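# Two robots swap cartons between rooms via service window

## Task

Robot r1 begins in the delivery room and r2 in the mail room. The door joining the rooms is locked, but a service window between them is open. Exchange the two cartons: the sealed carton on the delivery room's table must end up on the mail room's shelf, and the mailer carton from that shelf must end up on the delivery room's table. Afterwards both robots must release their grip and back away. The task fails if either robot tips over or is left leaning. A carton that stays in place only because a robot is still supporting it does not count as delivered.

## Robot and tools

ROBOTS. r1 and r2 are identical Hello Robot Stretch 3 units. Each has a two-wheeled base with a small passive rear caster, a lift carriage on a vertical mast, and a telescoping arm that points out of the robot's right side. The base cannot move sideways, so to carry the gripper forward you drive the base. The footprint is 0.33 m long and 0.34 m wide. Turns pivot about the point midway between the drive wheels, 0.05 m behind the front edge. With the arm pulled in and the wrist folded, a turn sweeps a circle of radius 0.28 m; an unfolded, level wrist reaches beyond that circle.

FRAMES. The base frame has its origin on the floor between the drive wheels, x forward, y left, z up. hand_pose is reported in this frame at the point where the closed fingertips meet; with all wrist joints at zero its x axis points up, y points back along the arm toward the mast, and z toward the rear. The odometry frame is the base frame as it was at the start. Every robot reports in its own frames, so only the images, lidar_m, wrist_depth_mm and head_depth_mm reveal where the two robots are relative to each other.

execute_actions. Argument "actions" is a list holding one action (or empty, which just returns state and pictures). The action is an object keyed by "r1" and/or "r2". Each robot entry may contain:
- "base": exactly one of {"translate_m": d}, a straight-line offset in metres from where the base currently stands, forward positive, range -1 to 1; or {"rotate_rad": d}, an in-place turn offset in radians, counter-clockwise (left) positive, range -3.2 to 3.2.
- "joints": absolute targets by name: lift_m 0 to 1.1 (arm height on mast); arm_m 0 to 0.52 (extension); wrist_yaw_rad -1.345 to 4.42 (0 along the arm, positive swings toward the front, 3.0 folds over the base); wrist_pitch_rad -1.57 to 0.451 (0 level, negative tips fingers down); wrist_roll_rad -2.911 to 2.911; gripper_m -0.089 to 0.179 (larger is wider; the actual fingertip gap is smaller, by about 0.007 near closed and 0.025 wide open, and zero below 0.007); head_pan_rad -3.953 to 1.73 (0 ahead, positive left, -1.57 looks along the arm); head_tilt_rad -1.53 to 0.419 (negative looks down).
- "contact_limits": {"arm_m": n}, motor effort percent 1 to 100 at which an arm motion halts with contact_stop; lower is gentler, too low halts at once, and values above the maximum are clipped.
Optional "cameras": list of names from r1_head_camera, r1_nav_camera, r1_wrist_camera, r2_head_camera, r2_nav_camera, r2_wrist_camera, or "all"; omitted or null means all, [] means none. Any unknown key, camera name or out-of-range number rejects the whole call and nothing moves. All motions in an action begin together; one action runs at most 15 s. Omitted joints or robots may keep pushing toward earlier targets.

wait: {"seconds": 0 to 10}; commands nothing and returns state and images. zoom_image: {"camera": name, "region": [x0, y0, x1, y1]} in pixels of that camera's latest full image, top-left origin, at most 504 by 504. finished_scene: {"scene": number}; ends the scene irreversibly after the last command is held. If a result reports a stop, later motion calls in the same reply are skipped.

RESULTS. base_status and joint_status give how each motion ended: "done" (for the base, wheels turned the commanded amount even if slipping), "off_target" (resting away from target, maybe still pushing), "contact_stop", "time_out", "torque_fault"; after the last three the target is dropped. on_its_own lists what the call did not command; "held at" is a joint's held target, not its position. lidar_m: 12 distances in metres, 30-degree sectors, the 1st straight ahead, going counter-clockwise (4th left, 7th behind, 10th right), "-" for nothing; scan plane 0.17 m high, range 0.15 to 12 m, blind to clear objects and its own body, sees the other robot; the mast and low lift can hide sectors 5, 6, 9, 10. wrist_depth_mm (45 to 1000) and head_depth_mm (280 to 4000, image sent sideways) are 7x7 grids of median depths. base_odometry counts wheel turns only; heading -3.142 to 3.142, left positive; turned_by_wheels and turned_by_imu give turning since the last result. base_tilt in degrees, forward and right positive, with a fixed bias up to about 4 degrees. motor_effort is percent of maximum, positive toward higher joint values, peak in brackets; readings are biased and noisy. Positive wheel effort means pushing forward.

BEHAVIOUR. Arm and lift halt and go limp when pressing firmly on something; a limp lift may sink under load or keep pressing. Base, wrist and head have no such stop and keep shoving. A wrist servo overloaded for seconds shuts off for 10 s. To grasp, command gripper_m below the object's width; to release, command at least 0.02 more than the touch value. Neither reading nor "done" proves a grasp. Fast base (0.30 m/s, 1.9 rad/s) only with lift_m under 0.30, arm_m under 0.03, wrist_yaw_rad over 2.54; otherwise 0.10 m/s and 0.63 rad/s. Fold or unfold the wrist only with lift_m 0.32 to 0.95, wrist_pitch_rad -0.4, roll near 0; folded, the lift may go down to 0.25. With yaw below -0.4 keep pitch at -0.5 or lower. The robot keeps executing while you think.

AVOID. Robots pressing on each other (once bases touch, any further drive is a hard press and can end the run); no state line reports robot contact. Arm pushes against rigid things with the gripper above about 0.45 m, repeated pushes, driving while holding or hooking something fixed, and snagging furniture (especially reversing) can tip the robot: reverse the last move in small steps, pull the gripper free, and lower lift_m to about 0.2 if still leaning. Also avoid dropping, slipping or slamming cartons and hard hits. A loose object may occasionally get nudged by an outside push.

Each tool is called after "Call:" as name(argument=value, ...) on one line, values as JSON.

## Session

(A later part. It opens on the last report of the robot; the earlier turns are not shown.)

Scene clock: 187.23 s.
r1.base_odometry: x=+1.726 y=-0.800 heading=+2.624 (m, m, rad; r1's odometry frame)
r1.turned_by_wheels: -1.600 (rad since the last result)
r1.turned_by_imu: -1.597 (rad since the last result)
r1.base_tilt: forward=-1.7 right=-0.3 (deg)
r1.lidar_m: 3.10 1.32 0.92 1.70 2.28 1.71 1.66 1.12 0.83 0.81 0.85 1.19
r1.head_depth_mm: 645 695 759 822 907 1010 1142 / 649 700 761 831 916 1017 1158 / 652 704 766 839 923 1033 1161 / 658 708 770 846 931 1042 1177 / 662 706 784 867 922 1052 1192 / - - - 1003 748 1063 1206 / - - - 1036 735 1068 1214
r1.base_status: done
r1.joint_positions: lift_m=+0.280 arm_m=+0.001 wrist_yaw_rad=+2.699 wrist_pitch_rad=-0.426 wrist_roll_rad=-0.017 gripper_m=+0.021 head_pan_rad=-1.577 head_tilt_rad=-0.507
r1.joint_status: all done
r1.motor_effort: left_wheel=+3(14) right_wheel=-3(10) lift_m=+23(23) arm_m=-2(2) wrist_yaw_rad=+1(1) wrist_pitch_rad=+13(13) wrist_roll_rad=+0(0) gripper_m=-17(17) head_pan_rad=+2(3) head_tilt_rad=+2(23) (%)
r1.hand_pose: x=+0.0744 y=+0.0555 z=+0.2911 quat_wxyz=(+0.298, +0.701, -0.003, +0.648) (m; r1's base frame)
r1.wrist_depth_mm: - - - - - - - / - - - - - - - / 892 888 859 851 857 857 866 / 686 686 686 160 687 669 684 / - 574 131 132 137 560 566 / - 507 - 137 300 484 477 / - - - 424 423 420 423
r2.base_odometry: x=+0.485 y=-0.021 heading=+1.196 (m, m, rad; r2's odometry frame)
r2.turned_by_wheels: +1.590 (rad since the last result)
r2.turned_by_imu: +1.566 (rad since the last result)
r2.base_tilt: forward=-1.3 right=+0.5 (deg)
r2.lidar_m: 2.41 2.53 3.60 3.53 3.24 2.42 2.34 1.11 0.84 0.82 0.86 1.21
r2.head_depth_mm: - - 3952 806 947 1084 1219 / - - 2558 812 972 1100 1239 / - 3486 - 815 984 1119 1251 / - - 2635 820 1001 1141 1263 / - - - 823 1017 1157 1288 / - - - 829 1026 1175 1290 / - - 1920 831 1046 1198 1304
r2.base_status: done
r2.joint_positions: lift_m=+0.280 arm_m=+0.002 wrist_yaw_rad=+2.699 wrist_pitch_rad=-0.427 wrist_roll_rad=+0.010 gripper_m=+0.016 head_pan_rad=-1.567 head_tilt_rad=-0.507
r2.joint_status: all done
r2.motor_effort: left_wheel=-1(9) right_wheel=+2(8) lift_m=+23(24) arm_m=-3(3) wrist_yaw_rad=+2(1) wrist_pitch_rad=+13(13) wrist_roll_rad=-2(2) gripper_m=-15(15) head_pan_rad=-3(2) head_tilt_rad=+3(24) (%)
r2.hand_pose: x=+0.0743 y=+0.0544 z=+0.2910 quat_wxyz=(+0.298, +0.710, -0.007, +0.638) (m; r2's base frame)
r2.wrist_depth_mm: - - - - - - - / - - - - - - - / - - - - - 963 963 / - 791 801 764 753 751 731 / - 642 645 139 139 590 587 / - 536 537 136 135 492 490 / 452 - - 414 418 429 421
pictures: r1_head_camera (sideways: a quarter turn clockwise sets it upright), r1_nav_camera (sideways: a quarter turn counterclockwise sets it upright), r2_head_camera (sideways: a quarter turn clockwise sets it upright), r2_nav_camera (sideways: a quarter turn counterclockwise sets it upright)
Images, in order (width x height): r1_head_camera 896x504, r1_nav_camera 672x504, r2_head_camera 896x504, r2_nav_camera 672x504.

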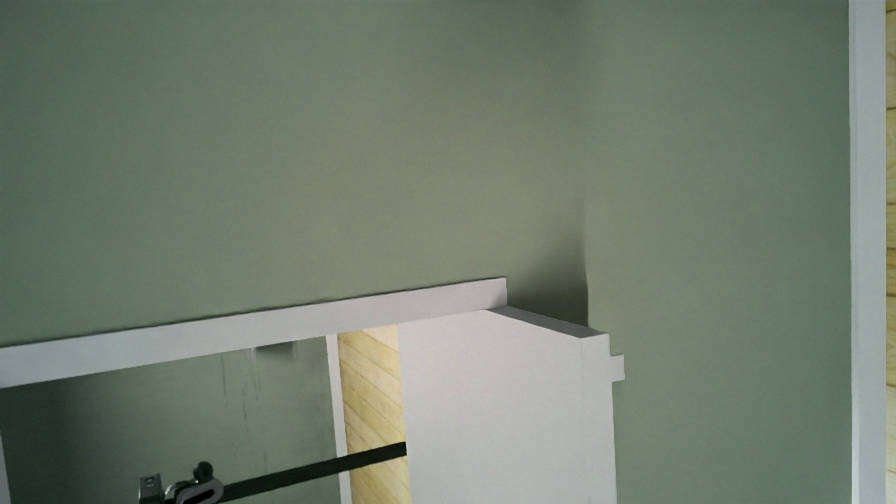

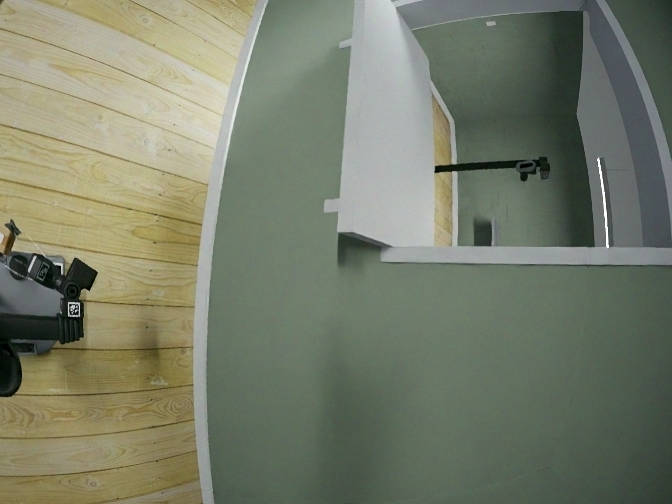

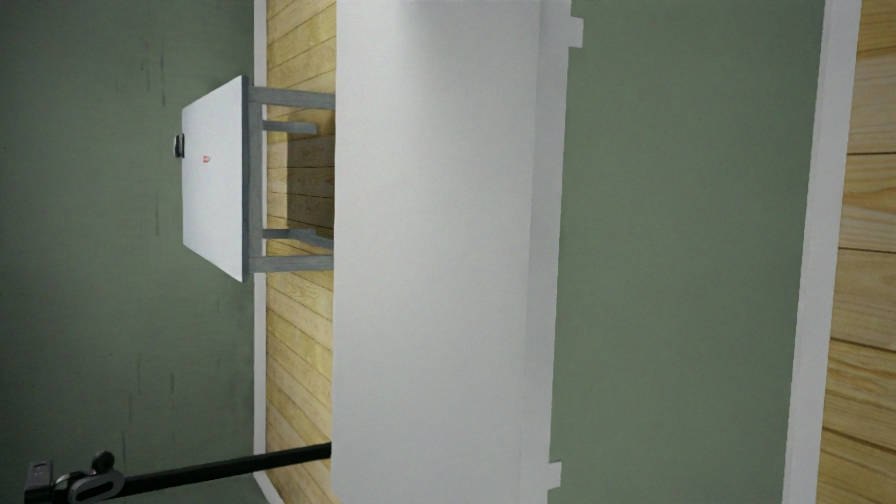

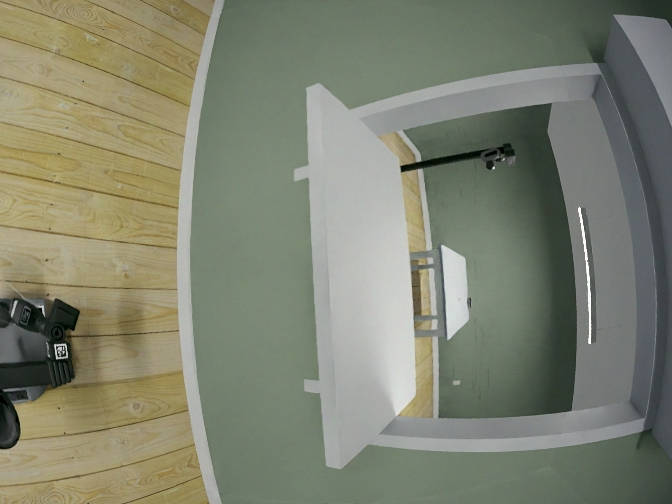

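Call:
execute_actions(actions=[{"r1":{"base":{"rotate_rad":-0.4}},"r2":{"base":{"rotate_rad":0.8}}}], cameras=[])

Call:
execute_actions(actions=[{"r1":{"base":{"translate_m":0.38}},"r2":{"base":{"translate_m":-0.19}}}], cameras=[])

Call:
execute_actions(actions=[{"r1":{"base":{"rotate_rad":0.38},"joints":{"lift_m":0.94}},"r2":{"base":{"rotate_rad":-0.83},"joints":{"lift_m":0.94}}}], cameras=[])

Call:
execute_actions(actions=[{"r1":{"joints":{"wrist_yaw_rad":1.4}},"r2":{"joints":{"wrist_yaw_rad":1.4}}}], cameras=[])

Call:
execute_actions(actions=[{"r1":{"joints":{"wrist_pitch_rad":-0.2,"lift_m":0.97}},"r2":{"joints":{"wrist_pitch_rad":-0.2,"lift_m":0.97}}}], cameras=[])

Call:
execute_actions(actions=[{"r1":{"joints":{"wrist_yaw_rad":0}},"r2":{"joints":{"wrist_yaw_rad":0}}}], cameras=[])

Call:
execute_actions(actions=[{"r1":{"joints":{"arm_m":0.37}},"r2":{"joints":{"arm_m":0.35}}}])

Scene clock: 206.40 s.
r1.base_odometry: x=+1.726 y=-0.800 heading=+2.224 (m, m, rad; r1's odometry frame)
r1.turned_by_wheels: -0.400 (rad since the last result)
r1.turned_by_imu: -0.400 (rad since the last result)
r1.base_tilt: forward=-1.7 right=-0.3 (deg)
r1.lidar_m: 1.39 3.10 1.32 0.92 3.51 2.05 1.67 1.66 1.00 0.82 0.81 0.89
r1.head_depth_mm: 781 842 917 1006 1114 1237 1276 / 753 812 876 964 1055 1170 1260 / 726 780 844 916 1007 1105 1221 / 701 752 809 875 957 1058 1170 / 676 724 780 842 914 1003 1112 / 655 701 749 809 875 953 1051 / 635 674 725 779 839 914 1001
r1.base_status: done
r1.joint_positions: lift_m=+0.280 arm_m=+0.001 wrist_yaw_rad=+2.699 wrist_pitch_rad=-0.426 wrist_roll_rad=-0.017 gripper_m=+0.021 head_pan_rad=-1.577 head_tilt_rad=-0.507
r1.joint_status: not commanded
r1.motor_effort: left_wheel=+3(11) right_wheel=-3(11) lift_m=+23(23) arm_m=-2(2) wrist_yaw_rad=+1(1) wrist_pitch_rad=+13(13) wrist_roll_rad=+0(0) gripper_m=-18(17) head_pan_rad=+2(2) head_tilt_rad=+2(2) (%)
r1.hand_pose: x=+0.0744 y=+0.0555 z=+0.2911 quat_wxyz=(+0.298, +0.701, -0.003, +0.648) (m; r1's base frame)
r1.wrist_depth_mm: - - - - - - - / - - - - - - - / 872 885 874 867 838 867 897 / 694 690 693 160 682 679 674 / - 579 132 132 138 568 567 / - 500 - 138 301 481 486 / - - - 425 417 419 418
r2.base_odometry: x=+0.485 y=-0.021 heading=+1.996 (m, m, rad; r2's odometry frame)
r2.turned_by_wheels: +0.800 (rad since the last result)
r2.turned_by_imu: +0.789 (rad since the last result)
r2.base_tilt: forward=-1.2 right=+0.6 (deg)
r2.lidar_m: 2.89 3.53 3.54 2.66 2.35 1.43 0.92 0.82 0.82 0.99 1.83 2.42
r2.head_depth_mm: 812 876 960 808 1084 1186 1248 / 891 959 1035 897 1237 1365 1318 / 993 1067 1171 1282 1435 1507 1322 / 1107 1212 1329 1494 1689 1585 1321 / 1261 1394 1560 1785 1924 1588 1319 / 1446 1640 1883 2218 2003 1594 1320 / 1727 1999 2360 2547 2022 1590 1324
r2.base_status: done
r2.joint_positions: lift_m=+0.280 arm_m=+0.002 wrist_yaw_rad=+2.699 wrist_pitch_rad=-0.427 wrist_roll_rad=+0.010 gripper_m=+0.016 head_pan_rad=-1.567 head_tilt_rad=-0.507
r2.joint_status: not commanded
r2.motor_effort: left_wheel=-1(8) right_wheel=+1(5) lift_m=+23(24) arm_m=-3(2) wrist_yaw_rad=+2(1) wrist_pitch_rad=+13(13) wrist_roll_rad=-2(2) gripper_m=-15(15) head_pan_rad=-2(2) head_tilt_rad=+3(3) (%)
r2.hand_pose: x=+0.0743 y=+0.0544 z=+0.2910 quat_wxyz=(+0.298, +0.710, -0.007, +0.638) (m; r2's base frame)
r2.wrist_depth_mm: - - - - - - - / - - - - - - - / - - - - 969 970 958 / - 791 788 767 753 744 713 / - 652 632 139 139 582 589 / - 528 541 136 136 495 488 / 451 - - 411 416 425 424
pictures: none
No camera images: the call's "cameras" was empty. Leave "cameras" out to get every camera's image.

Scene clock: 209.40 s.
r1.base_odometry: x=+1.495 y=-0.498 heading=+2.224 (m, m, rad; r1's odometry frame)
r1.turned_by_wheels: +0.000 (rad since the last result)
r1.turned_by_imu: +0.002 (rad since the last result)
r1.base_tilt: forward=-1.8 right=-0.3 (deg)
r1.lidar_m: 1.16 2.75 1.21 1.18 0.98 2.48 2.03 1.66 0.84 0.68 0.67 0.74
r1.head_depth_mm: 643 695 757 829 917 1028 1162 / 620 669 725 789 871 968 1094 / 599 641 695 755 813 918 1029 / 576 616 665 730 657 866 967 / 588 701 - 973 673 553 918 / - - - 1006 686 542 871 / - - - 3312 700 529 827
r1.base_status: done
r1.joint_positions: lift_m=+0.280 arm_m=+0.001 wrist_yaw_rad=+2.699 wrist_pitch_rad=-0.426 wrist_roll_rad=-0.017 gripper_m=+0.021 head_pan_rad=-1.577 head_tilt_rad=-0.507
r1.joint_status: not commanded
r1.motor_effort: left_wheel=+2(13) right_wheel=-3(5) lift_m=+24(23) arm_m=-2(1) wrist_yaw_rad=+1(1) wrist_pitch_rad=+13(13) wrist_roll_rad=+0(0) gripper_m=-18(17) head_pan_rad=+3(2) head_tilt_rad=+2(2) (%)
r1.hand_pose: x=+0.0744 y=+0.0555 z=+0.2911 quat_wxyz=(+0.298, +0.701, -0.003, +0.648) (m; r1's base frame)
r1.wrist_depth_mm: - - - - - - - / - - - - - - - / 822 864 837 846 882 851 829 / 689 680 677 160 668 681 684 / - 579 131 132 137 563 558 / - 506 - 137 303 487 478 / - - - 423 421 424 420
r2.base_odometry: x=+0.563 y=-0.194 heading=+1.996 (m, m, rad; r2's odometry frame)
r2.turned_by_wheels: +0.000 (rad since the last result)
r2.turned_by_imu: +0.000 (rad since the last result)
r2.base_tilt: forward=-1.2 right=+0.5 (deg)
r2.lidar_m: 3.06 3.67 3.69 2.49 2.25 1.23 0.76 0.67 0.68 0.81 1.52 2.55
r2.head_depth_mm: 3606 3953 - 809 625 975 1077 / 860 955 1071 814 678 1119 1223 / 817 883 977 816 1170 1317 1316 / 906 993 1091 865 1381 1497 1317 / 1028 1143 1277 1464 1696 1588 1320 / 1188 1348 1545 1807 1924 1587 1325 / 1421 1637 1948 2387 2016 1599 1320
r2.base_status: done
r2.joint_positions: lift_m=+0.280 arm_m=+0.002 wrist_yaw_rad=+2.699 wrist_pitch_rad=-0.427 wrist_roll_rad=+0.010 gripper_m=+0.016 head_pan_rad=-1.567 head_tilt_rad=-0.507
r2.joint_status: not commanded
r2.motor_effort: left_wheel=-2(11) right_wheel=+2(3) lift_m=+23(23) arm_m=-2(3) wrist_yaw_rad=+1(2) wrist_pitch_rad=+13(13) wrist_roll_rad=-2(2) gripper_m=-15(15) head_pan_rad=-1(2) head_tilt_rad=+3(3) (%)
r2.hand_pose: x=+0.0743 y=+0.0544 z=+0.2910 quat_wxyz=(+0.298, +0.710, -0.007, +0.638) (m; r2's base frame)
r2.wrist_depth_mm: - - - - - - - / - - - - - - - / - - - - 998 960 949 / - 815 803 788 762 740 713 / - 634 641 139 139 585 587 / - 528 536 136 135 501 489 / 454 - - 413 424 426 419
pictures: none
No camera images: the call's "cameras" was empty. Leave "cameras" out to get every camera's image.

Scene clock: 216.23 s.
r1.base_odometry: x=+1.495 y=-0.498 heading=+2.604 (m, m, rad; r1's odometry frame)
r1.turned_by_wheels: +0.380 (rad since the last result)
r1.turned_by_imu: +0.380 (rad since the last result)
r1.base_tilt: forward=-1.8 right=-0.3 (deg)
r1.lidar_m: 2.75 2.86 1.18 0.98 2.82 2.08 2.01 0.94 0.70 0.68 0.70 0.97
r1.head_depth_mm: 603 638 676 718 622 537 - / - - - 899 632 840 - / - - - 918 646 702 - / - - - 948 658 555 - / - - - 979 672 570 956 / - - - 1006 685 582 979 / - 1463 1475 1039 702 590 991
r1.base_status: done
r1.joint_positions: lift_m=+0.940 arm_m=+0.001 wrist_yaw_rad=+2.699 wrist_pitch_rad=-0.427 wrist_roll_rad=-0.017 gripper_m=+0.021 head_pan_rad=-1.577 head_tilt_rad=-0.506
r1.joint_status: all done
r1.motor_effort: left_wheel=-2(9) right_wheel=+2(8) lift_m=+43(45) arm_m=-1(2) wrist_yaw_rad=+1(1) wrist_pitch_rad=+13(13) wrist_roll_rad=+0(0) gripper_m=-18(18) head_pan_rad=+2(2) head_tilt_rad=+2(2) (%)
r1.hand_pose: x=+0.0743 y=+0.0555 z=+0.9503 quat_wxyz=(+0.298, +0.701, -0.003, +0.648) (m; r1's base frame)
r1.wrist_depth_mm: - - - - - - - / - - - - - - - / - - - - - - - / - - - 160 - - - / - - 131 133 137 - - / - - - 137 - - - / - - - - - - -
r2.base_odometry: x=+0.563 y=-0.194 heading=+1.166 (m, m, rad; r2's odometry frame)
r2.turned_by_wheels: -0.830 (rad since the last result)
r2.turned_by_imu: -0.821 (rad since the last result)
r2.base_tilt: forward=-1.3 right=+0.5 (deg)
r2.lidar_m: 2.53 2.64 3.66 3.67 3.18 2.30 2.24 0.95 0.70 0.67 0.70 0.97
r2.head_depth_mm: - - 3986 771 603 874 - / - - - 810 603 886 - / - 3577 3549 816 608 894 - / - 3523 3829 821 609 726 - / - - 3583 825 612 929 - / - - 3886 833 614 943 1098 / 1331 1424 3929 834 617 953 1110
r2.base_status: done
r2.joint_positions: lift_m=+0.940 arm_m=+0.002 wrist_yaw_rad=+2.699 wrist_pitch_rad=-0.427 wrist_roll_rad=+0.010 gripper_m=+0.016 head_pan_rad=-1.567 head_tilt_rad=-0.507
r2.joint_status: all done
r2.motor_effort: left_wheel=+2(12) right_wheel=+0(6) lift_m=+39(39) arm_m=-2(3) wrist_yaw_rad=+1(0) wrist_pitch_rad=+13(13) wrist_roll_rad=-2(2) gripper_m=-14(14) head_pan_rad=-2(2) head_tilt_rad=+3(3) (%)
r2.hand_pose: x=+0.0743 y=+0.0544 z=+0.9503 quat_wxyz=(+0.298, +0.710, -0.007, +0.638) (m; r2's base frame)
r2.wrist_depth_mm: - - - - - - - / - - - - - - - / - - - - - - - / - - - - - - - / - - - 139 139 - - / - - - 136 135 - - / - - - - - - -
pictures: none
No camera images: the call's "cameras" was empty. Leave "cameras" out to get every camera's image.

Scene clock: 217.87 s.
r1.base_odometry: x=+1.495 y=-0.498 heading=+2.604 (m, m, rad; r1's odometry frame)
r1.turned_by_wheels: +0.000 (rad since the last result)
r1.turned_by_imu: +0.000 (rad since the last result)
r1.base_tilt: forward=-1.7 right=-0.3 (deg)
r1.lidar_m: 2.75 2.86 1.18 0.98 2.82 2.08 2.01 0.94 0.70 0.68 0.71 0.97
r1.head_depth_mm: 602 638 675 717 621 533 - / - - - 896 635 541 - / - - - 921 647 852 965 / - - - 949 659 561 967 / - - - 978 672 571 956 / - - - 1004 685 580 949 / - 1455 1505 1039 704 588 989
r1.base_status: not commanded
r1.joint_positions: lift_m=+0.940 arm_m=+0.001 wrist_yaw_rad=+1.402 wrist_pitch_rad=-0.427 wrist_roll_rad=-0.017 gripper_m=+0.021 head_pan_rad=-1.577 head_tilt_rad=-0.506
r1.joint_status: all done
r1.motor_effort: left_wheel=-1(1) right_wheel=+2(2) lift_m=+42(43) arm_m=-1(2) wrist_yaw_rad=-2(3) wrist_pitch_rad=+13(13) wrist_roll_rad=+0(0) gripper_m=-17(18) head_pan_rad=+2(2) head_tilt_rad=+2(2) (%)
r1.hand_pose: x=+0.1987 y=-0.1840 z=+0.9503 quat_wxyz=(+0.629, +0.557, -0.426, +0.336) (m; r1's base frame)
r1.wrist_depth_mm: - - - - - 685 676 / - - - - - 492 481 / - - - - - 447 356 / - - - 160 - 775 306 / - - 131 132 138 770 550 / - - - 137 - 759 557 / - - - - - 755 577
r2.base_odometry: x=+0.563 y=-0.194 heading=+1.166 (m, m, rad; r2's odometry frame)
r2.turned_by_wheels: +0.000 (rad since the last result)
r2.turned_by_imu: +0.000 (rad since the last result)
r2.base_tilt: forward=-1.3 right=+0.4 (deg)
r2.lidar_m: 2.53 2.64 3.68 3.67 3.14 2.31 2.23 0.95 0.70 0.67 0.70 0.97
r2.head_depth_mm: - - 3999 769 603 547 - / - - - 810 603 553 - / - 3495 3540 816 607 899 - / - 3580 3842 819 608 925 1072 / - - 3152 824 612 934 1055 / - - 3619 829 613 945 - / 1334 1425 3882 830 617 956 -
r2.base_status: not commanded
r2.joint_positions: lift_m=+0.940 arm_m=+0.002 wrist_yaw_rad=+1.402 wrist_pitch_rad=-0.427 wrist_roll_rad=+0.010 gripper_m=+0.016 head_pan_rad=-1.567 head_tilt_rad=-0.507
r2.joint_status: all done
r2.motor_effort: left_wheel=+2(2) right_wheel=+0(2) lift_m=+39(39) arm_m=-3(3) wrist_yaw_rad=-1(3) wrist_pitch_rad=+13(13) wrist_roll_rad=-2(2) gripper_m=-15(14) head_pan_rad=-2(1) head_tilt_rad=+3(3) (%)
r2.hand_pose: x=+0.1987 y=-0.1850 z=+0.9503 quat_wxyz=(+0.623, +0.562, -0.434, +0.328) (m; r2's base frame)
r2.wrist_depth_mm: - - - - - 761 620 / - - - - - 584 569 / - - - - - 456 394 / - - - - - 811 317 / - - - 139 139 815 541 / - - - 136 135 826 561 / - - - - - 807 576
pictures: none
No camera images: the call's "cameras" was empty. Leave "cameras" out to get every camera's image.

Scene clock: 218.93 s.
r1.base_odometry: x=+1.495 y=-0.498 heading=+2.604 (m, m, rad; r1's odometry frame)
r1.turned_by_wheels: +0.000 (rad since the last result)
r1.turned_by_imu: +0.000 (rad since the last result)
r1.base_tilt: forward=-1.7 right=-0.3 (deg)
r1.lidar_m: 2.75 2.87 1.18 0.98 2.81 2.08 2.01 0.94 0.70 0.68 0.70 0.97
r1.head_depth_mm: 604 637 674 719 636 - - / - - - 897 633 534 - / - - - 918 647 552 953 / - - - 952 660 560 948 / - - - 979 672 570 954 / - - - 1004 685 558 - / - 1444 1582 1040 701 578 -
r1.base_status: not commanded
r1.joint_positions: lift_m=+0.970 arm_m=+0.001 wrist_yaw_rad=+1.402 wrist_pitch_rad=-0.235 wrist_roll_rad=-0.017 gripper_m=+0.021 head_pan_rad=-1.577 head_tilt_rad=-0.506
r1.joint_status: all done
r1.motor_effort: left_wheel=-1(1) right_wheel=+2(2) lift_m=+43(44) arm_m=-2(2) wrist_yaw_rad=-2(3) wrist_pitch_rad=+18(21) wrist_roll_rad=+0(0) gripper_m=-17(18) head_pan_rad=+2(2) head_tilt_rad=+3(2) (%)
r1.hand_pose: x=+0.2187 y=-0.1874 z=+1.0252 quat_wxyz=(+0.595, +0.513, -0.478, +0.394) (m; r1's base frame)
r1.wrist_depth_mm: - - - - - 720 - / - - - - - 719 - / - - - - - 735 740 / - - - 160 - 501 506 / - - 131 133 137 431 383 / - - - 137 - 726 320 / - - - - - 740 558
r2.base_odometry: x=+0.563 y=-0.194 heading=+1.166 (m, m, rad; r2's odometry frame)
r2.turned_by_wheels: +0.000 (rad since the last result)
r2.turned_by_imu: +0.000 (rad since the last result)
r2.base_tilt: forward=-1.3 right=+0.6 (deg)
r2.lidar_m: 2.53 2.64 3.65 3.67 3.14 2.31 2.24 0.95 0.70 0.67 0.70 0.97
r2.head_depth_mm: - - - 768 612 - - / - - - 810 604 - - / - 3562 3571 814 608 559 - / - 3538 3850 819 609 921 1027 / - - 3581 824 611 930 1029 / - - - 833 614 737 - / 1332 1396 3911 834 617 745 -
r2.base_status: not commanded
r2.joint_positions: lift_m=+0.970 arm_m=+0.002 wrist_yaw_rad=+1.402 wrist_pitch_rad=-0.233 wrist_roll_rad=+0.010 gripper_m=+0.016 head_pan_rad=-1.567 head_tilt_rad=-0.507
r2.joint_status: all done
r2.motor_effort: left_wheel=+2(2) right_wheel=-1(1) lift_m=+39(43) arm_m=-3(3) wrist_yaw_rad=-1(2) wrist_pitch_rad=+16(16) wrist_roll_rad=-2(2) gripper_m=-14(14) head_pan_rad=-1(2) head_tilt_rad=+3(3) (%)
r2.hand_pose: x=+0.2188 y=-0.1885 z=+1.0257 quat_wxyz=(+0.588, +0.518, -0.486, +0.387) (m; r2's base frame)
r2.wrist_depth_mm: - - - - - 763 617 / - - - - - 776 652 / - - - - - 781 - / - - - - - 574 566 / - - - 139 140 470 412 / - - - 136 135 785 333 / - - - - - 749 318
pictures: none
No camera images: the call's "cameras" was empty. Leave "cameras" out to get every camera's image.

Scene clock: 220.60 s.
r1.base_odometry: x=+1.495 y=-0.498 heading=+2.604 (m, m, rad; r1's odometry frame)
r1.turned_by_wheels: +0.000 (rad since the last result)
r1.turned_by_imu: +0.000 (rad since the last result)
r1.base_tilt: forward=-1.8 right=-0.3 (deg)
r1.lidar_m: 2.75 2.87 1.18 0.98 2.82 2.08 2.01 0.94 0.70 0.68 0.70 0.97
r1.head_depth_mm: 604 638 674 715 645 - - / - - - 895 689 - - / - - - 921 450 - 979 / - - - 950 684 562 969 / - - - 976 674 571 976 / - - - 1002 685 581 981 / - 1441 1546 1035 700 592 993
r1.base_status: not commanded
r1.joint_positions: lift_m=+0.970 arm_m=+0.001 wrist_yaw_rad=+0.002 wrist_pitch_rad=-0.235 wrist_roll_rad=-0.017 gripper_m=+0.021 head_pan_rad=-1.577 head_tilt_rad=-0.506
r1.joint_status: all done
r1.motor_effort: left_wheel=-1(2) right_wheel=+2(2) lift_m=+43(43) arm_m=-2(1) wrist_yaw_rad=-2(4) wrist_pitch_rad=+17(17) wrist_roll_rad=+0(0) gripper_m=-17(17) head_pan_rad=+3(2) head_tilt_rad=+3(3) (%)
r1.hand_pose: x=-0.0211 y=-0.3899 z=+1.0253 quat_wxyz=(+0.709, +0.084, -0.696, -0.082) (m; r1's base frame)
r1.wrist_depth_mm: - - - - - 381 379 / - - - - - 402 400 / 781 759 773 758 623 438 433 / 513 516 516 161 484 461 459 / 386 391 131 133 137 497 492 / 313 311 291 137 217 529 541 / 288 286 284 281 277 563 593
r2.base_odometry: x=+0.563 y=-0.194 heading=+1.166 (m, m, rad; r2's odometry frame)
r2.turned_by_wheels: +0.000 (rad since the last result)
r2.turned_by_imu: +0.000 (rad since the last result)
r2.base_tilt: forward=-1.3 right=+0.4 (deg)
r2.lidar_m: 2.53 2.65 3.65 3.67 3.19 2.31 2.23 0.95 0.70 0.67 0.70 0.97
r2.head_depth_mm: - - 3998 770 614 - - / - - - 812 - - - / - 3486 3536 816 - - - / - 3556 3842 821 610 921 1066 / - - 3644 825 613 929 1082 / - - - 825 614 940 1099 / 1330 1440 3891 830 615 953 1115
r2.base_status: not commanded
r2.joint_positions: lift_m=+0.970 arm_m=+0.002 wrist_yaw_rad=+0.002 wrist_pitch_rad=-0.233 wrist_roll_rad=+0.010 gripper_m=+0.016 head_pan_rad=-1.567 head_tilt_rad=-0.507
r2.joint_status: all done
r2.motor_effort: left_wheel=+2(2) right_wheel=-1(0) lift_m=+39(39) arm_m=-3(3) wrist_yaw_rad=-1(1) wrist_pitch_rad=+16(16) wrist_roll_rad=-2(2) gripper_m=-15(15) head_pan_rad=-3(2) head_tilt_rad=+3(3) (%)
r2.hand_pose: x=-0.0211 y=-0.3911 z=+1.0257 quat_wxyz=(+0.699, +0.083, -0.705, -0.082) (m; r2's base frame)
r2.wrist_depth_mm: - - - - - 388 367 / - - - - - 391 379 / - - - - - 418 408 / 633 621 606 596 589 446 434 / 443 439 449 139 140 461 464 / 339 342 354 136 135 326 502 / 292 287 278 271 265 265 520
pictures: none
No camera images: the call's "cameras" was empty. Leave "cameras" out to get every camera's image.

Scene clock: 224.53 s.
r1.base_odometry: x=+1.495 y=-0.498 heading=+2.604 (m, m, rad; r1's odometry frame)
r1.turned_by_wheels: +0.000 (rad since the last result)
r1.turned_by_imu: +0.000 (rad since the last result)
r1.base_tilt: forward=-1.8 right=-0.2 (deg)
r1.lidar_m: 2.75 2.87 1.18 0.98 2.81 2.07 2.01 0.95 0.70 0.68 0.70 0.97
r1.head_depth_mm: 601 637 657 783 620 836 948 / - - - 801 632 845 955 / - - - 812 646 846 963 / - - - 938 657 562 970 / - - - 972 670 571 974 / - - - 1005 686 580 986 / - 1443 - 1037 701 589 991
r1.base_status: not commanded
r1.joint_positions: lift_m=+0.970 arm_m=+0.370 wrist_yaw_rad=+0.000 wrist_pitch_rad=-0.234 wrist_roll_rad=-0.017 gripper_m=+0.021 head_pan_rad=-1.577 head_tilt_rad=-0.506
r1.joint_status: all done
r1.motor_effort: left_wheel=-1(1) right_wheel=+2(2) lift_m=+43(43) arm_m=+2(4) wrist_yaw_rad=-1(2) wrist_pitch_rad=+17(17) wrist_roll_rad=+0(0) gripper_m=-17(18) head_pan_rad=+2(2) head_tilt_rad=+2(3) (%)
r1.hand_pose: x=-0.0214 y=-0.7584 z=+1.0254 quat_wxyz=(+0.709, +0.084, -0.696, -0.082) (m; r1's base frame)
r1.wrist_depth_mm: - - - - - - - / - - - - - - - / - - - - - - - / - - - 161 - - - / 385 386 132 132 138 - 212 / 311 313 285 137 216 - 212 / 257 258 257 259 258 258 210
r2.base_odometry: x=+0.563 y=-0.194 heading=+1.166 (m, m, rad; r2's odometry frame)
r2.turned_by_wheels: +0.000 (rad since the last result)
r2.turned_by_imu: +0.000 (rad since the last result)
r2.base_tilt: forward=-1.4 right=+0.6 (deg)
r2.lidar_m: 2.54 2.64 3.66 3.67 3.16 2.30 2.24 0.95 0.70 0.67 0.70 0.97
r2.head_depth_mm: - - - 769 602 892 1027 / - - - 756 604 898 1044 / - 3505 - 745 606 910 1055 / - 3536 3818 821 608 918 1067 / - - 3625 825 612 935 1087 / - - - 828 615 945 1097 / 1331 - 3861 831 617 952 1115
r2.base_status: not commanded
r2.joint_positions: lift_m=+0.970 arm_m=+0.350 wrist_yaw_rad=+0.000 wrist_pitch_rad=-0.233 wrist_roll_rad=+0.010 gripper_m=+0.016 head_pan_rad=-1.567 head_tilt_rad=-0.507
r2.joint_status: all done
r2.motor_effort: left_wheel=+1(2) right_wheel=-1(0) lift_m=+39(38) arm_m=+4(3) wrist_yaw_rad=+1(1) wrist_pitch_rad=+16(16) wrist_roll_rad=-2(2) gripper_m=-14(14) head_pan_rad=-3(1) head_tilt_rad=+3(3) (%)
r2.hand_pose: x=-0.0215 y=-0.7384 z=+1.0259 quat_wxyz=(+0.699, +0.082, -0.706, -0.083) (m; r2's base frame)
r2.wrist_depth_mm: - 939 - - - - - / - - - - - - - / - - - - - - - / - - - - - - - / 445 434 445 138 139 - - / 339 335 351 136 135 320 - / 278 275 265 251 256 264 245
pictures: r1_head_camera (sideways: a quarter turn clockwise sets it upright), r1_nav_camera (sideways: a quarter turn counterclockwise sets it upright), r1_wrist_camera, r2_head_camera (sideways: a quarter turn clockwise sets it upright), r2_nav_camera (sideways: a quarter turn counterclockwise sets it upright), r2_wrist_camera
Images, in order (width x height): r1_head_camera 896x504, r1_nav_camera 672x504, r1_wrist_camera 644x364, r2_head_camera 896x504, r2_nav_camera 672x504, r2_wrist_camera 644x364.

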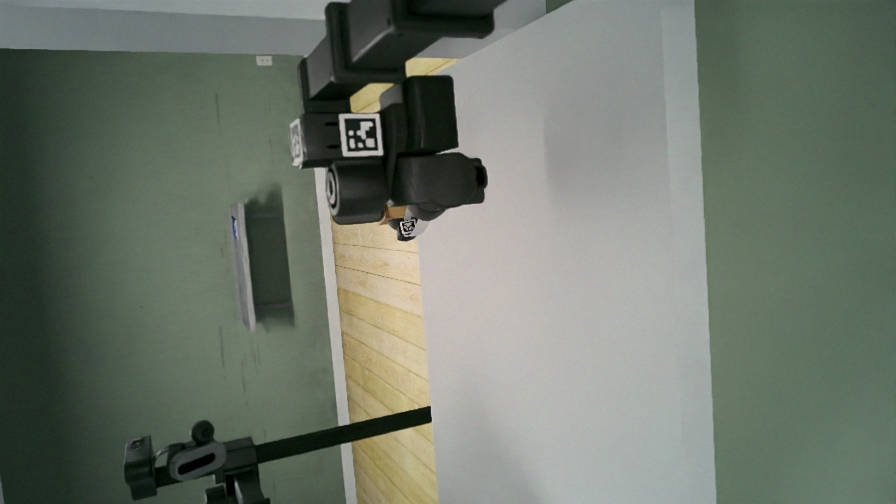

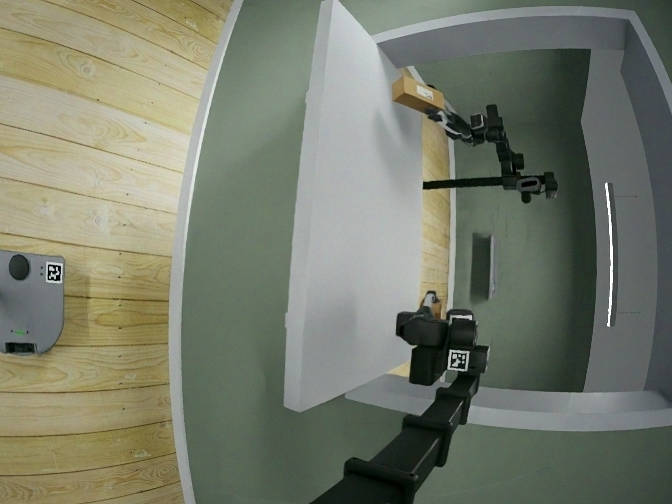

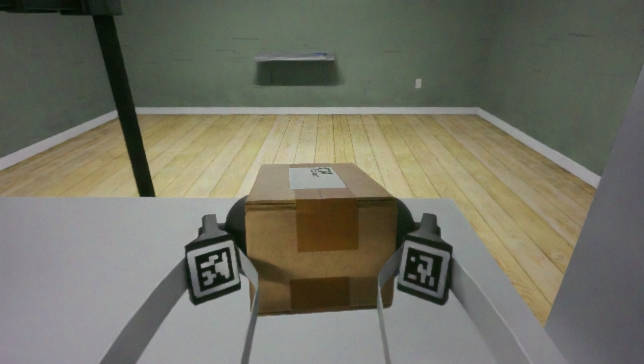

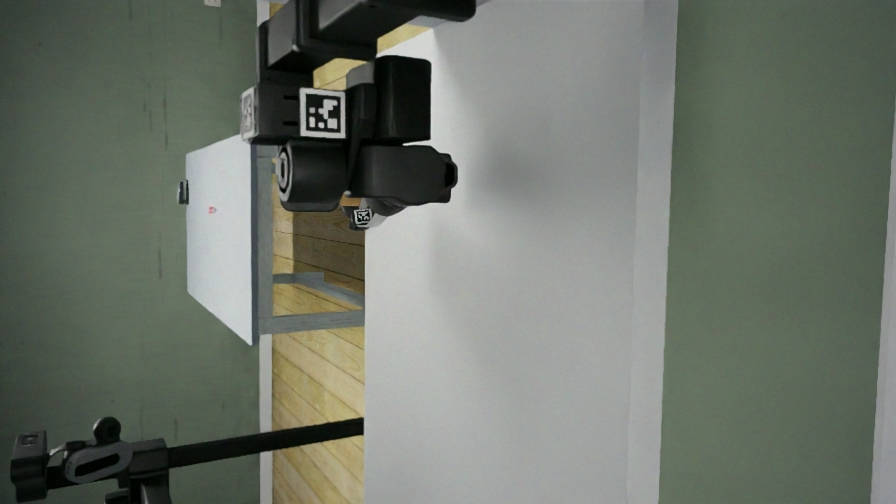

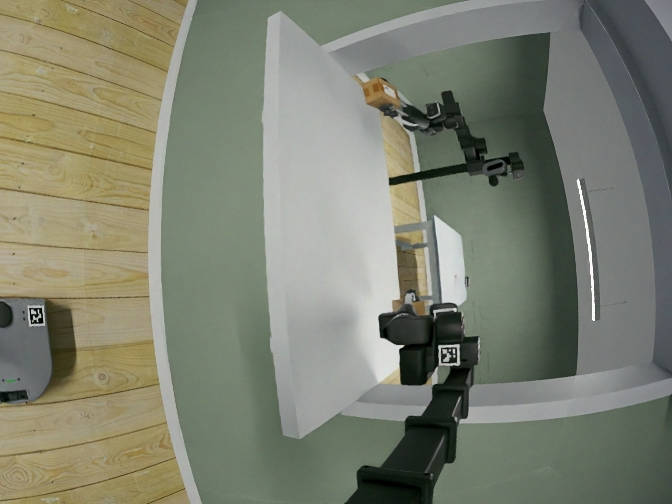

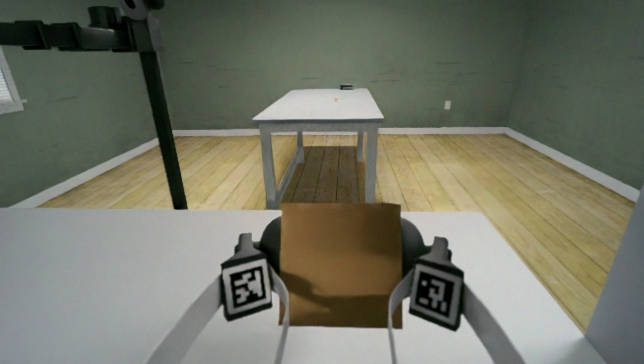

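Move both inward a bit and lower.

Call:
execute_actions(actions=[{"r1":{"base":{"translate_m":0.08},"joints":{"lift_m":0.89}},"r2":{"base":{"translate_m":0.08},"joints":{"lift_m":0.89}}}], cameras=["r1_nav_camera","r2_nav_camera","r1_wrist_camera"])

Scene clock: 230.00 s.
r1.base_odometry: x=+1.426 y=-0.457 heading=+2.604 (m, m, rad; r1's odometry frame)
r1.turned_by_wheels: +0.000 (rad since the last result)
r1.turned_by_imu: +0.000 (rad since the last result)
r1.base_tilt: forward=-1.8 right=-0.3 (deg)
r1.lidar_m: 2.67 2.78 1.14 0.98 2.92 2.16 2.09 0.95 0.70 0.68 0.71 0.97
r1.head_depth_mm: - - - 3035 599 842 952 / - - - - 607 844 955 / - - - - 620 853 966 / - - - 951 659 565 971 / - - - 973 673 570 975 / - 1459 - 1009 685 580 986 / - - 1124 890 700 592 993
r1.base_status: done
r1.joint_positions: lift_m=+0.890 arm_m=+0.370 wrist_yaw_rad=+0.000 wrist_pitch_rad=-0.234 wrist_roll_rad=-0.017 gripper_m=+0.021 head_pan_rad=-1.577 head_tilt_rad=-0.506
r1.joint_status: all done
r1.motor_effort: left_wheel=-1(3) right_wheel=+2(8) lift_m=+24(36) arm_m=+2(2) wrist_yaw_rad=-1(1) wrist_pitch_rad=+17(17) wrist_roll_rad=+0(0) gripper_m=-17(18) head_pan_rad=+2(2) head_tilt_rad=+2(2) (%)
r1.hand_pose: x=-0.0214 y=-0.7584 z=+0.9463 quat_wxyz=(+0.709, +0.083, -0.696, -0.082) (m; r1's base frame)
r1.wrist_depth_mm: - - - - - - - / - - - - - - - / - - - - - - - / 325 327 324 160 327 326 - / 248 247 131 132 137 244 245 / 198 198 183 136 165 196 196 / 165 165 165 165 165 165 164
r2.base_odometry: x=+0.595 y=-0.120 heading=+1.166 (m, m, rad; r2's odometry frame)
r2.turned_by_wheels: +0.000 (rad since the last result)
r2.turned_by_imu: +0.000 (rad since the last result)
r2.base_tilt: forward=-1.4 right=+0.4 (deg)
r2.lidar_m: 2.45 2.56 3.55 3.68 3.29 2.38 2.31 0.95 0.70 0.68 0.70 0.97
r2.head_depth_mm: - - - - 593 896 1028 / - - 3769 - 594 901 1043 / - 3536 3851 - 585 912 1053 / - 3588 3820 819 609 924 1070 / - - 3616 824 613 938 1087 / 1375 1509 3873 826 613 943 1098 / - - 907 782 618 955 1114
r2.base_status: done
r2.joint_positions: lift_m=+0.890 arm_m=+0.350 wrist_yaw_rad=-0.001 wrist_pitch_rad=-0.219 wrist_roll_rad=+0.010 gripper_m=+0.016 head_pan_rad=-1.567 head_tilt_rad=-0.507
r2.joint_status: all done
r2.motor_effort: left_wheel=+1(6) right_wheel=-1(4) lift_m=+22(36) arm_m=+3(3) wrist_yaw_rad=+1(1) wrist_pitch_rad=+9(16) wrist_roll_rad=-2(2) gripper_m=-14(14) head_pan_rad=-2(1) head_tilt_rad=+3(3) (%)
r2.hand_pose: x=-0.0217 y=-0.7395 z=+0.9497 quat_wxyz=(+0.700, +0.077, -0.706, -0.078) (m; r2's base frame)
r2.wrist_depth_mm: 564 874 - - - - - / - - - - - - - / - - - - - - - / 424 418 406 368 389 383 - / 290 288 293 135 135 272 270 / 223 221 229 137 135 211 208 / 180 179 174 169 169 172 171
pictures: r1_nav_camera (sideways: a quarter turn counterclockwise sets it upright), r1_wrist_camera, r2_nav_camera (sideways: a quarter turn counterclockwise sets it upright)
Images, in order (width x height): r1_nav_camera 672x504, r1_wrist_camera 644x364, r2_nav_camera 672x504.

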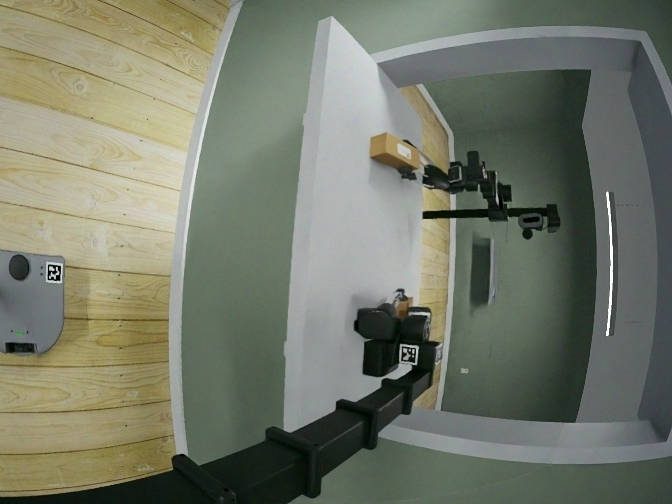

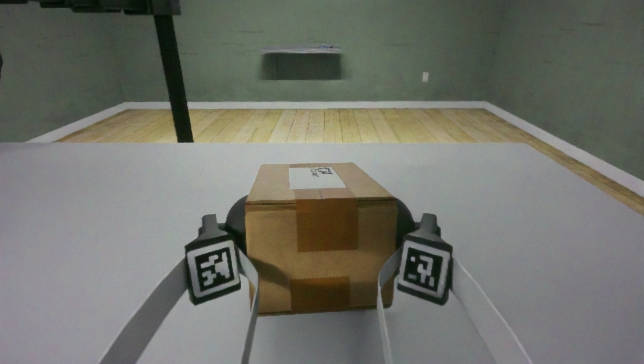

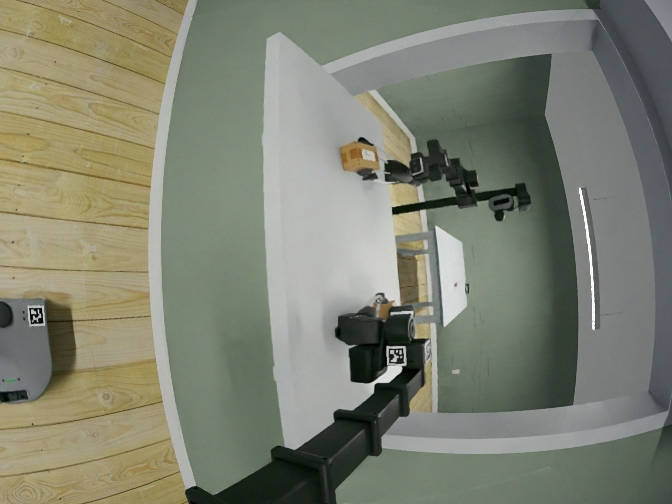

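Call:
execute_actions(actions=[{"r1":{"joints":{"lift_m":0.875}},"r2":{"joints":{"lift_m":0.878}}}], cameras=[])

Call:
execute_actions(actions=[{"r1":{"joints":{"gripper_m":0.17}},"r2":{"joints":{"gripper_m":0.17}}}], cameras=[])

Call:
execute_actions(actions=[{"r1":{"joints":{"arm_m":0.1}},"r2":{"joints":{"arm_m":0.12}}}], cameras=[])

Call:
execute_actions(actions=[{"r1":{"base":{"translate_m":0.4}},"r2":{"base":{"translate_m":0.4}}}], cameras=["r2_wrist_camera","r1_wrist_camera"])

Scene clock: 236.43 s.
r1.base_odometry: x=+1.426 y=-0.457 heading=+2.604 (m, m, rad; r1's odometry frame)
r1.turned_by_wheels: +0.000 (rad since the last result)
r1.turned_by_imu: +0.000 (rad since the last result)
r1.base_tilt: forward=-1.8 right=-0.3 (deg)
r1.lidar_m: 2.67 2.79 1.14 0.98 2.92 2.17 2.09 0.95 0.70 0.68 0.70 0.98
r1.head_depth_mm: - - - 993 597 838 954 / - - - 3454 596 846 956 / - - - 3478 606 851 963 / - - - 951 660 563 971 / - - - 977 671 570 976 / - 1481 - 993 688 582 981 / - - 1118 897 702 590 991
r1.base_status: not commanded
r1.joint_positions: lift_m=+0.875 arm_m=+0.370 wrist_yaw_rad=+0.000 wrist_pitch_rad=-0.222 wrist_roll_rad=-0.017 gripper_m=+0.021 head_pan_rad=-1.577 head_tilt_rad=-0.506
r1.joint_status: all done
r1.motor_effort: left_wheel=-2(2) right_wheel=+1(2) lift_m=+22(23) arm_m=+2(2) wrist_yaw_rad=+0(1) wrist_pitch_rad=+11(17) wrist_roll_rad=+0(0) gripper_m=-17(17) head_pan_rad=+2(2) head_tilt_rad=+3(3) (%)
r1.hand_pose: x=-0.0214 y=-0.7594 z=+0.9341 quat_wxyz=(+0.709, +0.079, -0.696, -0.078) (m; r1's base frame)
r1.wrist_depth_mm: - 890 - - - - - / - - - - - - - / - - - - - - - / 304 303 300 158 297 301 317 / 227 227 131 132 137 226 224 / 183 181 167 137 157 179 180 / 151 151 150 151 150 150 149
r2.base_odometry: x=+0.595 y=-0.120 heading=+1.166 (m, m, rad; r2's odometry frame)
r2.turned_by_wheels: +0.000 (rad since the last result)
r2.turned_by_imu: +0.000 (rad since the last result)
r2.base_tilt: forward=-1.1 right=+0.4 (deg)
r2.lidar_m: 2.45 2.55 3.54 3.66 3.27 2.39 2.31 0.95 0.70 0.68 0.70 0.97
r2.head_depth_mm: - - - - 592 895 1030 / - - 3772 - 584 905 1042 / - 3515 3826 - 586 912 1059 / - 3567 3819 819 609 924 1071 / - - 3603 823 613 937 1086 / 1365 1483 3870 829 613 944 1103 / - - 915 787 616 954 1112
r2.base_status: not commanded
r2.joint_positions: lift_m=+0.878 arm_m=+0.350 wrist_yaw_rad=-0.001 wrist_pitch_rad=-0.218 wrist_roll_rad=+0.010 gripper_m=+0.016 head_pan_rad=-1.567 head_tilt_rad=-0.507
r2.joint_status: all done
r2.motor_effort: left_wheel=+0(1) right_wheel=+1(0) lift_m=+23(22) arm_m=+4(3) wrist_yaw_rad=+1(0) wrist_pitch_rad=+8(9) wrist_roll_rad=-2(2) gripper_m=-15(14) head_pan_rad=-1(2) head_tilt_rad=+3(3) (%)
r2.hand_pose: x=-0.0217 y=-0.7396 z=+0.9380 quat_wxyz=(+0.700, +0.077, -0.706, -0.078) (m; r2's base frame)
r2.wrist_depth_mm: 554 908 - - - - - / - - - - - - - / - - - - - - - / 392 380 375 225 359 350 380 / 271 264 270 133 133 251 247 / 205 202 212 137 135 195 193 / 166 166 160 156 155 158 157
pictures: none
No camera images: the call's "cameras" was empty. Leave "cameras" out to get every camera's image.

Scene clock: 238.47 s.
r1.base_odometry: x=+1.426 y=-0.457 heading=+2.604 (m, m, rad; r1's odometry frame)
r1.turned_by_wheels: +0.000 (rad since the last result)
r1.turned_by_imu: +0.000 (rad since the last result)
r1.base_tilt: forward=-1.8 right=-0.3 (deg)
r1.lidar_m: 2.67 2.79 1.14 0.97 2.91 2.16 2.09 0.95 0.70 0.68 0.71 0.98
r1.head_depth_mm: - - - 989 598 845 951 / - - - - 595 849 953 / - - - 3474 608 853 964 / - - - 999 656 564 973 / - - - 971 671 569 976 / - 1483 - 993 685 579 988 / - - 1119 927 702 590 990
r1.base_status: not commanded
r1.joint_positions: lift_m=+0.875 arm_m=+0.370 wrist_yaw_rad=+0.000 wrist_pitch_rad=-0.222 wrist_roll_rad=-0.017 gripper_m=+0.170 head_pan_rad=-1.577 head_tilt_rad=-0.506
r1.joint_status: all done
r1.motor_effort: left_wheel=-1(1) right_wheel=+2(1) lift_m=+23(22) arm_m=+2(2) wrist_yaw_rad=-1(1) wrist_pitch_rad=+11(11) wrist_roll_rad=+0(0) gripper_m=+0(83) head_pan_rad=+2(2) head_tilt_rad=+2(2) (%)
r1.hand_pose: x=-0.0214 y=-0.7594 z=+0.9341 quat_wxyz=(+0.709, +0.079, -0.696, -0.078) (m; r1's base frame)
r1.wrist_depth_mm: - 929 - - - - - / - - - - - - - / - - - - - - - / 303 300 283 182 299 301 322 / 232 232 206 137 224 230 223 / - 181 175 143 180 177 183 / 151 151 150 150 151 150 149
r2.base_odometry: x=+0.595 y=-0.120 heading=+1.166 (m, m, rad; r2's odometry frame)
r2.turned_by_wheels: +0.000 (rad since the last result)
r2.turned_by_imu: +0.000 (rad since the last result)
r2.base_tilt: forward=-1.4 right=+0.4 (deg)
r2.lidar_m: 2.45 2.56 3.55 3.67 3.28 2.39 2.32 0.95 0.70 0.67 0.70 0.97
r2.head_depth_mm: - - - - 592 894 1028 / - - 3764 - 582 900 1041 / - 3543 3847 - 586 914 1055 / - 3518 3819 818 609 923 1071 / - - 3600 825 610 931 1087 / 1368 1490 3880 825 613 944 1098 / - - 917 791 615 957 1113
r2.base_status: not commanded
r2.joint_positions: lift_m=+0.878 arm_m=+0.350 wrist_yaw_rad=-0.001 wrist_pitch_rad=-0.221 wrist_roll_rad=+0.010 gripper_m=+0.170 head_pan_rad=-1.567 head_tilt_rad=-0.507
r2.joint_status: all done
r2.motor_effort: left_wheel=+1(0) right_wheel=+0(1) lift_m=+23(23) arm_m=+3(3) wrist_yaw_rad=+1(1) wrist_pitch_rad=+10(10) wrist_roll_rad=-2(2) gripper_m=+0(82) head_pan_rad=-2(3) head_tilt_rad=+3(4) (%)
r2.hand_pose: x=-0.0217 y=-0.7394 z=+0.9374 quat_wxyz=(+0.700, +0.077, -0.706, -0.079) (m; r2's base frame)
r2.wrist_depth_mm: 557 912 - - - - - / - - - - - - - / - - - - - - - / 386 380 368 238 356 349 375 / 265 278 259 155 239 253 245 / 204 - 200 141 186 195 195 / - 159 162 150 154 158 -
pictures: none
No camera images: the call's "cameras" was empty. Leave "cameras" out to get every camera's image.

Scene clock: 241.67 s.
r1.base_odometry: x=+1.426 y=-0.457 heading=+2.604 (m, m, rad; r1's odometry frame)
r1.turned_by_wheels: +0.000 (rad since the last result)
r1.turned_by_imu: +0.000 (rad since the last result)
r1.base_tilt: forward=-1.7 right=-0.3 (deg)
r1.lidar_m: 2.66 2.78 1.13 0.98 2.93 2.16 2.09 0.94 0.70 0.68 0.70 0.97
r1.head_depth_mm: - - - 872 644 - - / - - - 896 655 - - / - - - 861 672 - 966 / - - - 946 672 717 971 / - - - 973 674 571 974 / - 1478 1481 1008 686 580 983 / - - - 1037 701 591 992
r1.base_status: not commanded
r1.joint_positions: lift_m=+0.875 arm_m=+0.100 wrist_yaw_rad=+0.000 wrist_pitch_rad=-0.222 wrist_roll_rad=-0.017 gripper_m=+0.170 head_pan_rad=-1.577 head_tilt_rad=-0.506
r1.joint_status: all done
r1.motor_effort: left_wheel=-2(1) right_wheel=+1(2) lift_m=+22(22) arm_m=-2(2) wrist_yaw_rad=-1(1) wrist_pitch_rad=+11(11) wrist_roll_rad=+0(0) gripper_m=+0(1) head_pan_rad=+3(2) head_tilt_rad=+2(3) (%)
r1.hand_pose: x=-0.0214 y=-0.4898 z=+0.9341 quat_wxyz=(+0.709, +0.079, -0.696, -0.078) (m; r1's base frame)
r1.wrist_depth_mm: - 777 - - - - 305 / - 741 - - - - 315 / 424 460 457 386 457 411 328 / 307 302 305 304 303 300 323 / 233 237 228 227 226 233 226 / - 182 181 182 182 178 185 / 152 152 152 151 151 151 150
r2.base_odometry: x=+0.595 y=-0.120 heading=+1.166 (m, m, rad; r2's odometry frame)
r2.turned_by_wheels: +0.000 (rad since the last result)
r2.turned_by_imu: +0.000 (rad since the last result)
r2.base_tilt: forward=-1.3 right=+0.4 (deg)
r2.lidar_m: 2.45 2.56 3.55 3.67 3.28 2.39 2.32 0.95 0.70 0.67 0.70 0.97
r2.head_depth_mm: - - - 807 649 - - / - - 3504 809 653 - 1094 / - 3491 3793 772 - - 1105 / - 3627 3859 818 608 924 1075 / - - 3557 825 612 934 1081 / 1367 1458 1188 827 614 944 1104 / - - 3860 794 616 952 1114
r2.base_status: not commanded
r2.joint_positions: lift_m=+0.878 arm_m=+0.120 wrist_yaw_rad=+0.000 wrist_pitch_rad=-0.221 wrist_roll_rad=+0.010 gripper_m=+0.170 head_pan_rad=-1.567 head_tilt_rad=-0.507
r2.joint_status: all done
r2.motor_effort: left_wheel=+1(1) right_wheel=-1(0) lift_m=+22(23) arm_m=-3(3) wrist_yaw_rad=+1(1) wrist_pitch_rad=+10(10) wrist_roll_rad=-2(2) gripper_m=+0(0) head_pan_rad=-1(0) head_tilt_rad=+4(3) (%)
r2.hand_pose: x=-0.0215 y=-0.5100 z=+0.9374 quat_wxyz=(+0.700, +0.078, -0.706, -0.079) (m; r2's base frame)
r2.wrist_depth_mm: - - - - - - 350 / - - - - - - 350 / - 673 661 552 618 - 348 / 356 379 374 359 357 352 319 / 268 282 258 258 254 252 250 / 205 - 201 200 197 196 196 / - 159 164 162 161 159 -
pictures: none
No camera images: the call's "cameras" was empty. Leave "cameras" out to get every camera's image.

Scene clock: 246.97 s.
r1.base_odometry: x=+1.082 y=-0.252 heading=+2.604 (m, m, rad; r1's odometry frame)
r1.turned_by_wheels: +0.000 (rad since the last result)
r1.turned_by_imu: +0.001 (rad since the last result)
r1.base_tilt: forward=-1.8 right=-0.3 (deg)
r1.lidar_m: 2.27 2.37 3.29 0.99 1.21 2.57 2.48 0.95 0.70 0.68 0.71 0.98
r1.head_depth_mm: - 1449 3644 870 643 - - / - - - 895 655 - - / - - - 921 670 - 972 / - - - 949 671 875 977 / - - - 979 672 869 990 / - - - 796 688 580 995 / 653 629 651 712 789 883 1000
r1.base_status: done
r1.joint_positions: lift_m=+0.875 arm_m=+0.100 wrist_yaw_rad=+0.000 wrist_pitch_rad=-0.222 wrist_roll_rad=-0.017 gripper_m=+0.170 head_pan_rad=-1.577 head_tilt_rad=-0.506
r1.joint_status: not commanded
r1.motor_effort: left_wheel=-1(6) right_wheel=+2(8) lift_m=+22(22) arm_m=-2(2) wrist_yaw_rad=+0(0) wrist_pitch_rad=+11(11) wrist_roll_rad=+0(0) gripper_m=+0(0) head_pan_rad=+2(2) head_tilt_rad=+3(3) (%)
r1.hand_pose: x=-0.0214 y=-0.4898 z=+0.9341 quat_wxyz=(+0.709, +0.079, -0.696, -0.078) (m; r1's base frame)
r1.wrist_depth_mm: 336 - - - - 752 - / 331 - - - - - - / 348 420 455 339 457 454 412 / 316 304 305 302 302 301 303 / 235 235 228 228 226 231 227 / - 181 182 182 182 179 186 / 157 157 157 156 155 154 154
r2.base_odometry: x=+0.752 y=+0.248 heading=+1.166 (m, m, rad; r2's odometry frame)
r2.turned_by_wheels: +0.000 (rad since the last result)
r2.turned_by_imu: -0.001 (rad since the last result)
r2.base_tilt: forward=-1.4 right=+0.4 (deg)
r2.lidar_m: 2.05 2.13 2.95 3.65 3.83 2.80 2.48 0.95 0.70 0.68 0.71 0.98
r2.head_depth_mm: - 1397 2398 807 650 - - / - 2979 3756 810 652 - 1102 / - 3496 3555 746 - - 1115 / - - - 818 609 931 1071 / - - - 824 610 942 1092 / - 726 729 744 613 951 1102 / 559 603 667 746 828 961 1122
r2.base_status: done
r2.joint_positions: lift_m=+0.878 arm_m=+0.120 wrist_yaw_rad=+0.000 wrist_pitch_rad=-0.221 wrist_roll_rad=+0.010 gripper_m=+0.170 head_pan_rad=-1.567 head_tilt_rad=-0.507
r2.joint_status: not commanded
r2.motor_effort: left_wheel=+1(6) right_wheel=-1(2) lift_m=+23(22) arm_m=-2(2) wrist_yaw_rad=+2(1) wrist_pitch_rad=+10(10) wrist_roll_rad=-2(2) gripper_m=+0(0) head_pan_rad=-1(2) head_tilt_rad=+3(3) (%)
r2.hand_pose: x=-0.0215 y=-0.5100 z=+0.9374 quat_wxyz=(+0.700, +0.078, -0.706, -0.079) (m; r2's base frame)
r2.wrist_depth_mm: 292 370 - - - - - / 305 376 - - - 792 - / 328 374 - 632 607 595 516 / 356 349 375 337 316 353 346 / 373 282 261 258 254 253 248 / 204 - 201 199 197 196 198 / - 159 164 162 161 158 -
pictures: r1_wrist_camera, r2_wrist_camera
Images, in order (width x height): r1_wrist_camera 644x364, r2_wrist_camera 644x364.

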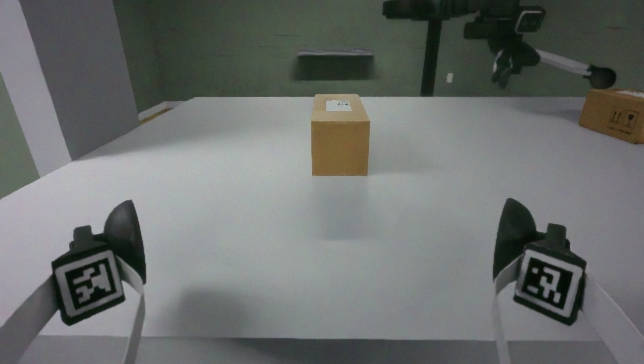

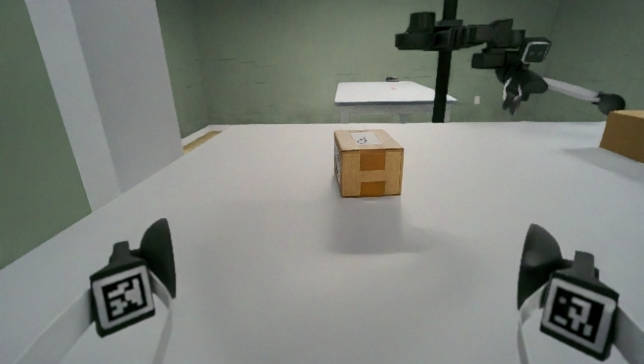

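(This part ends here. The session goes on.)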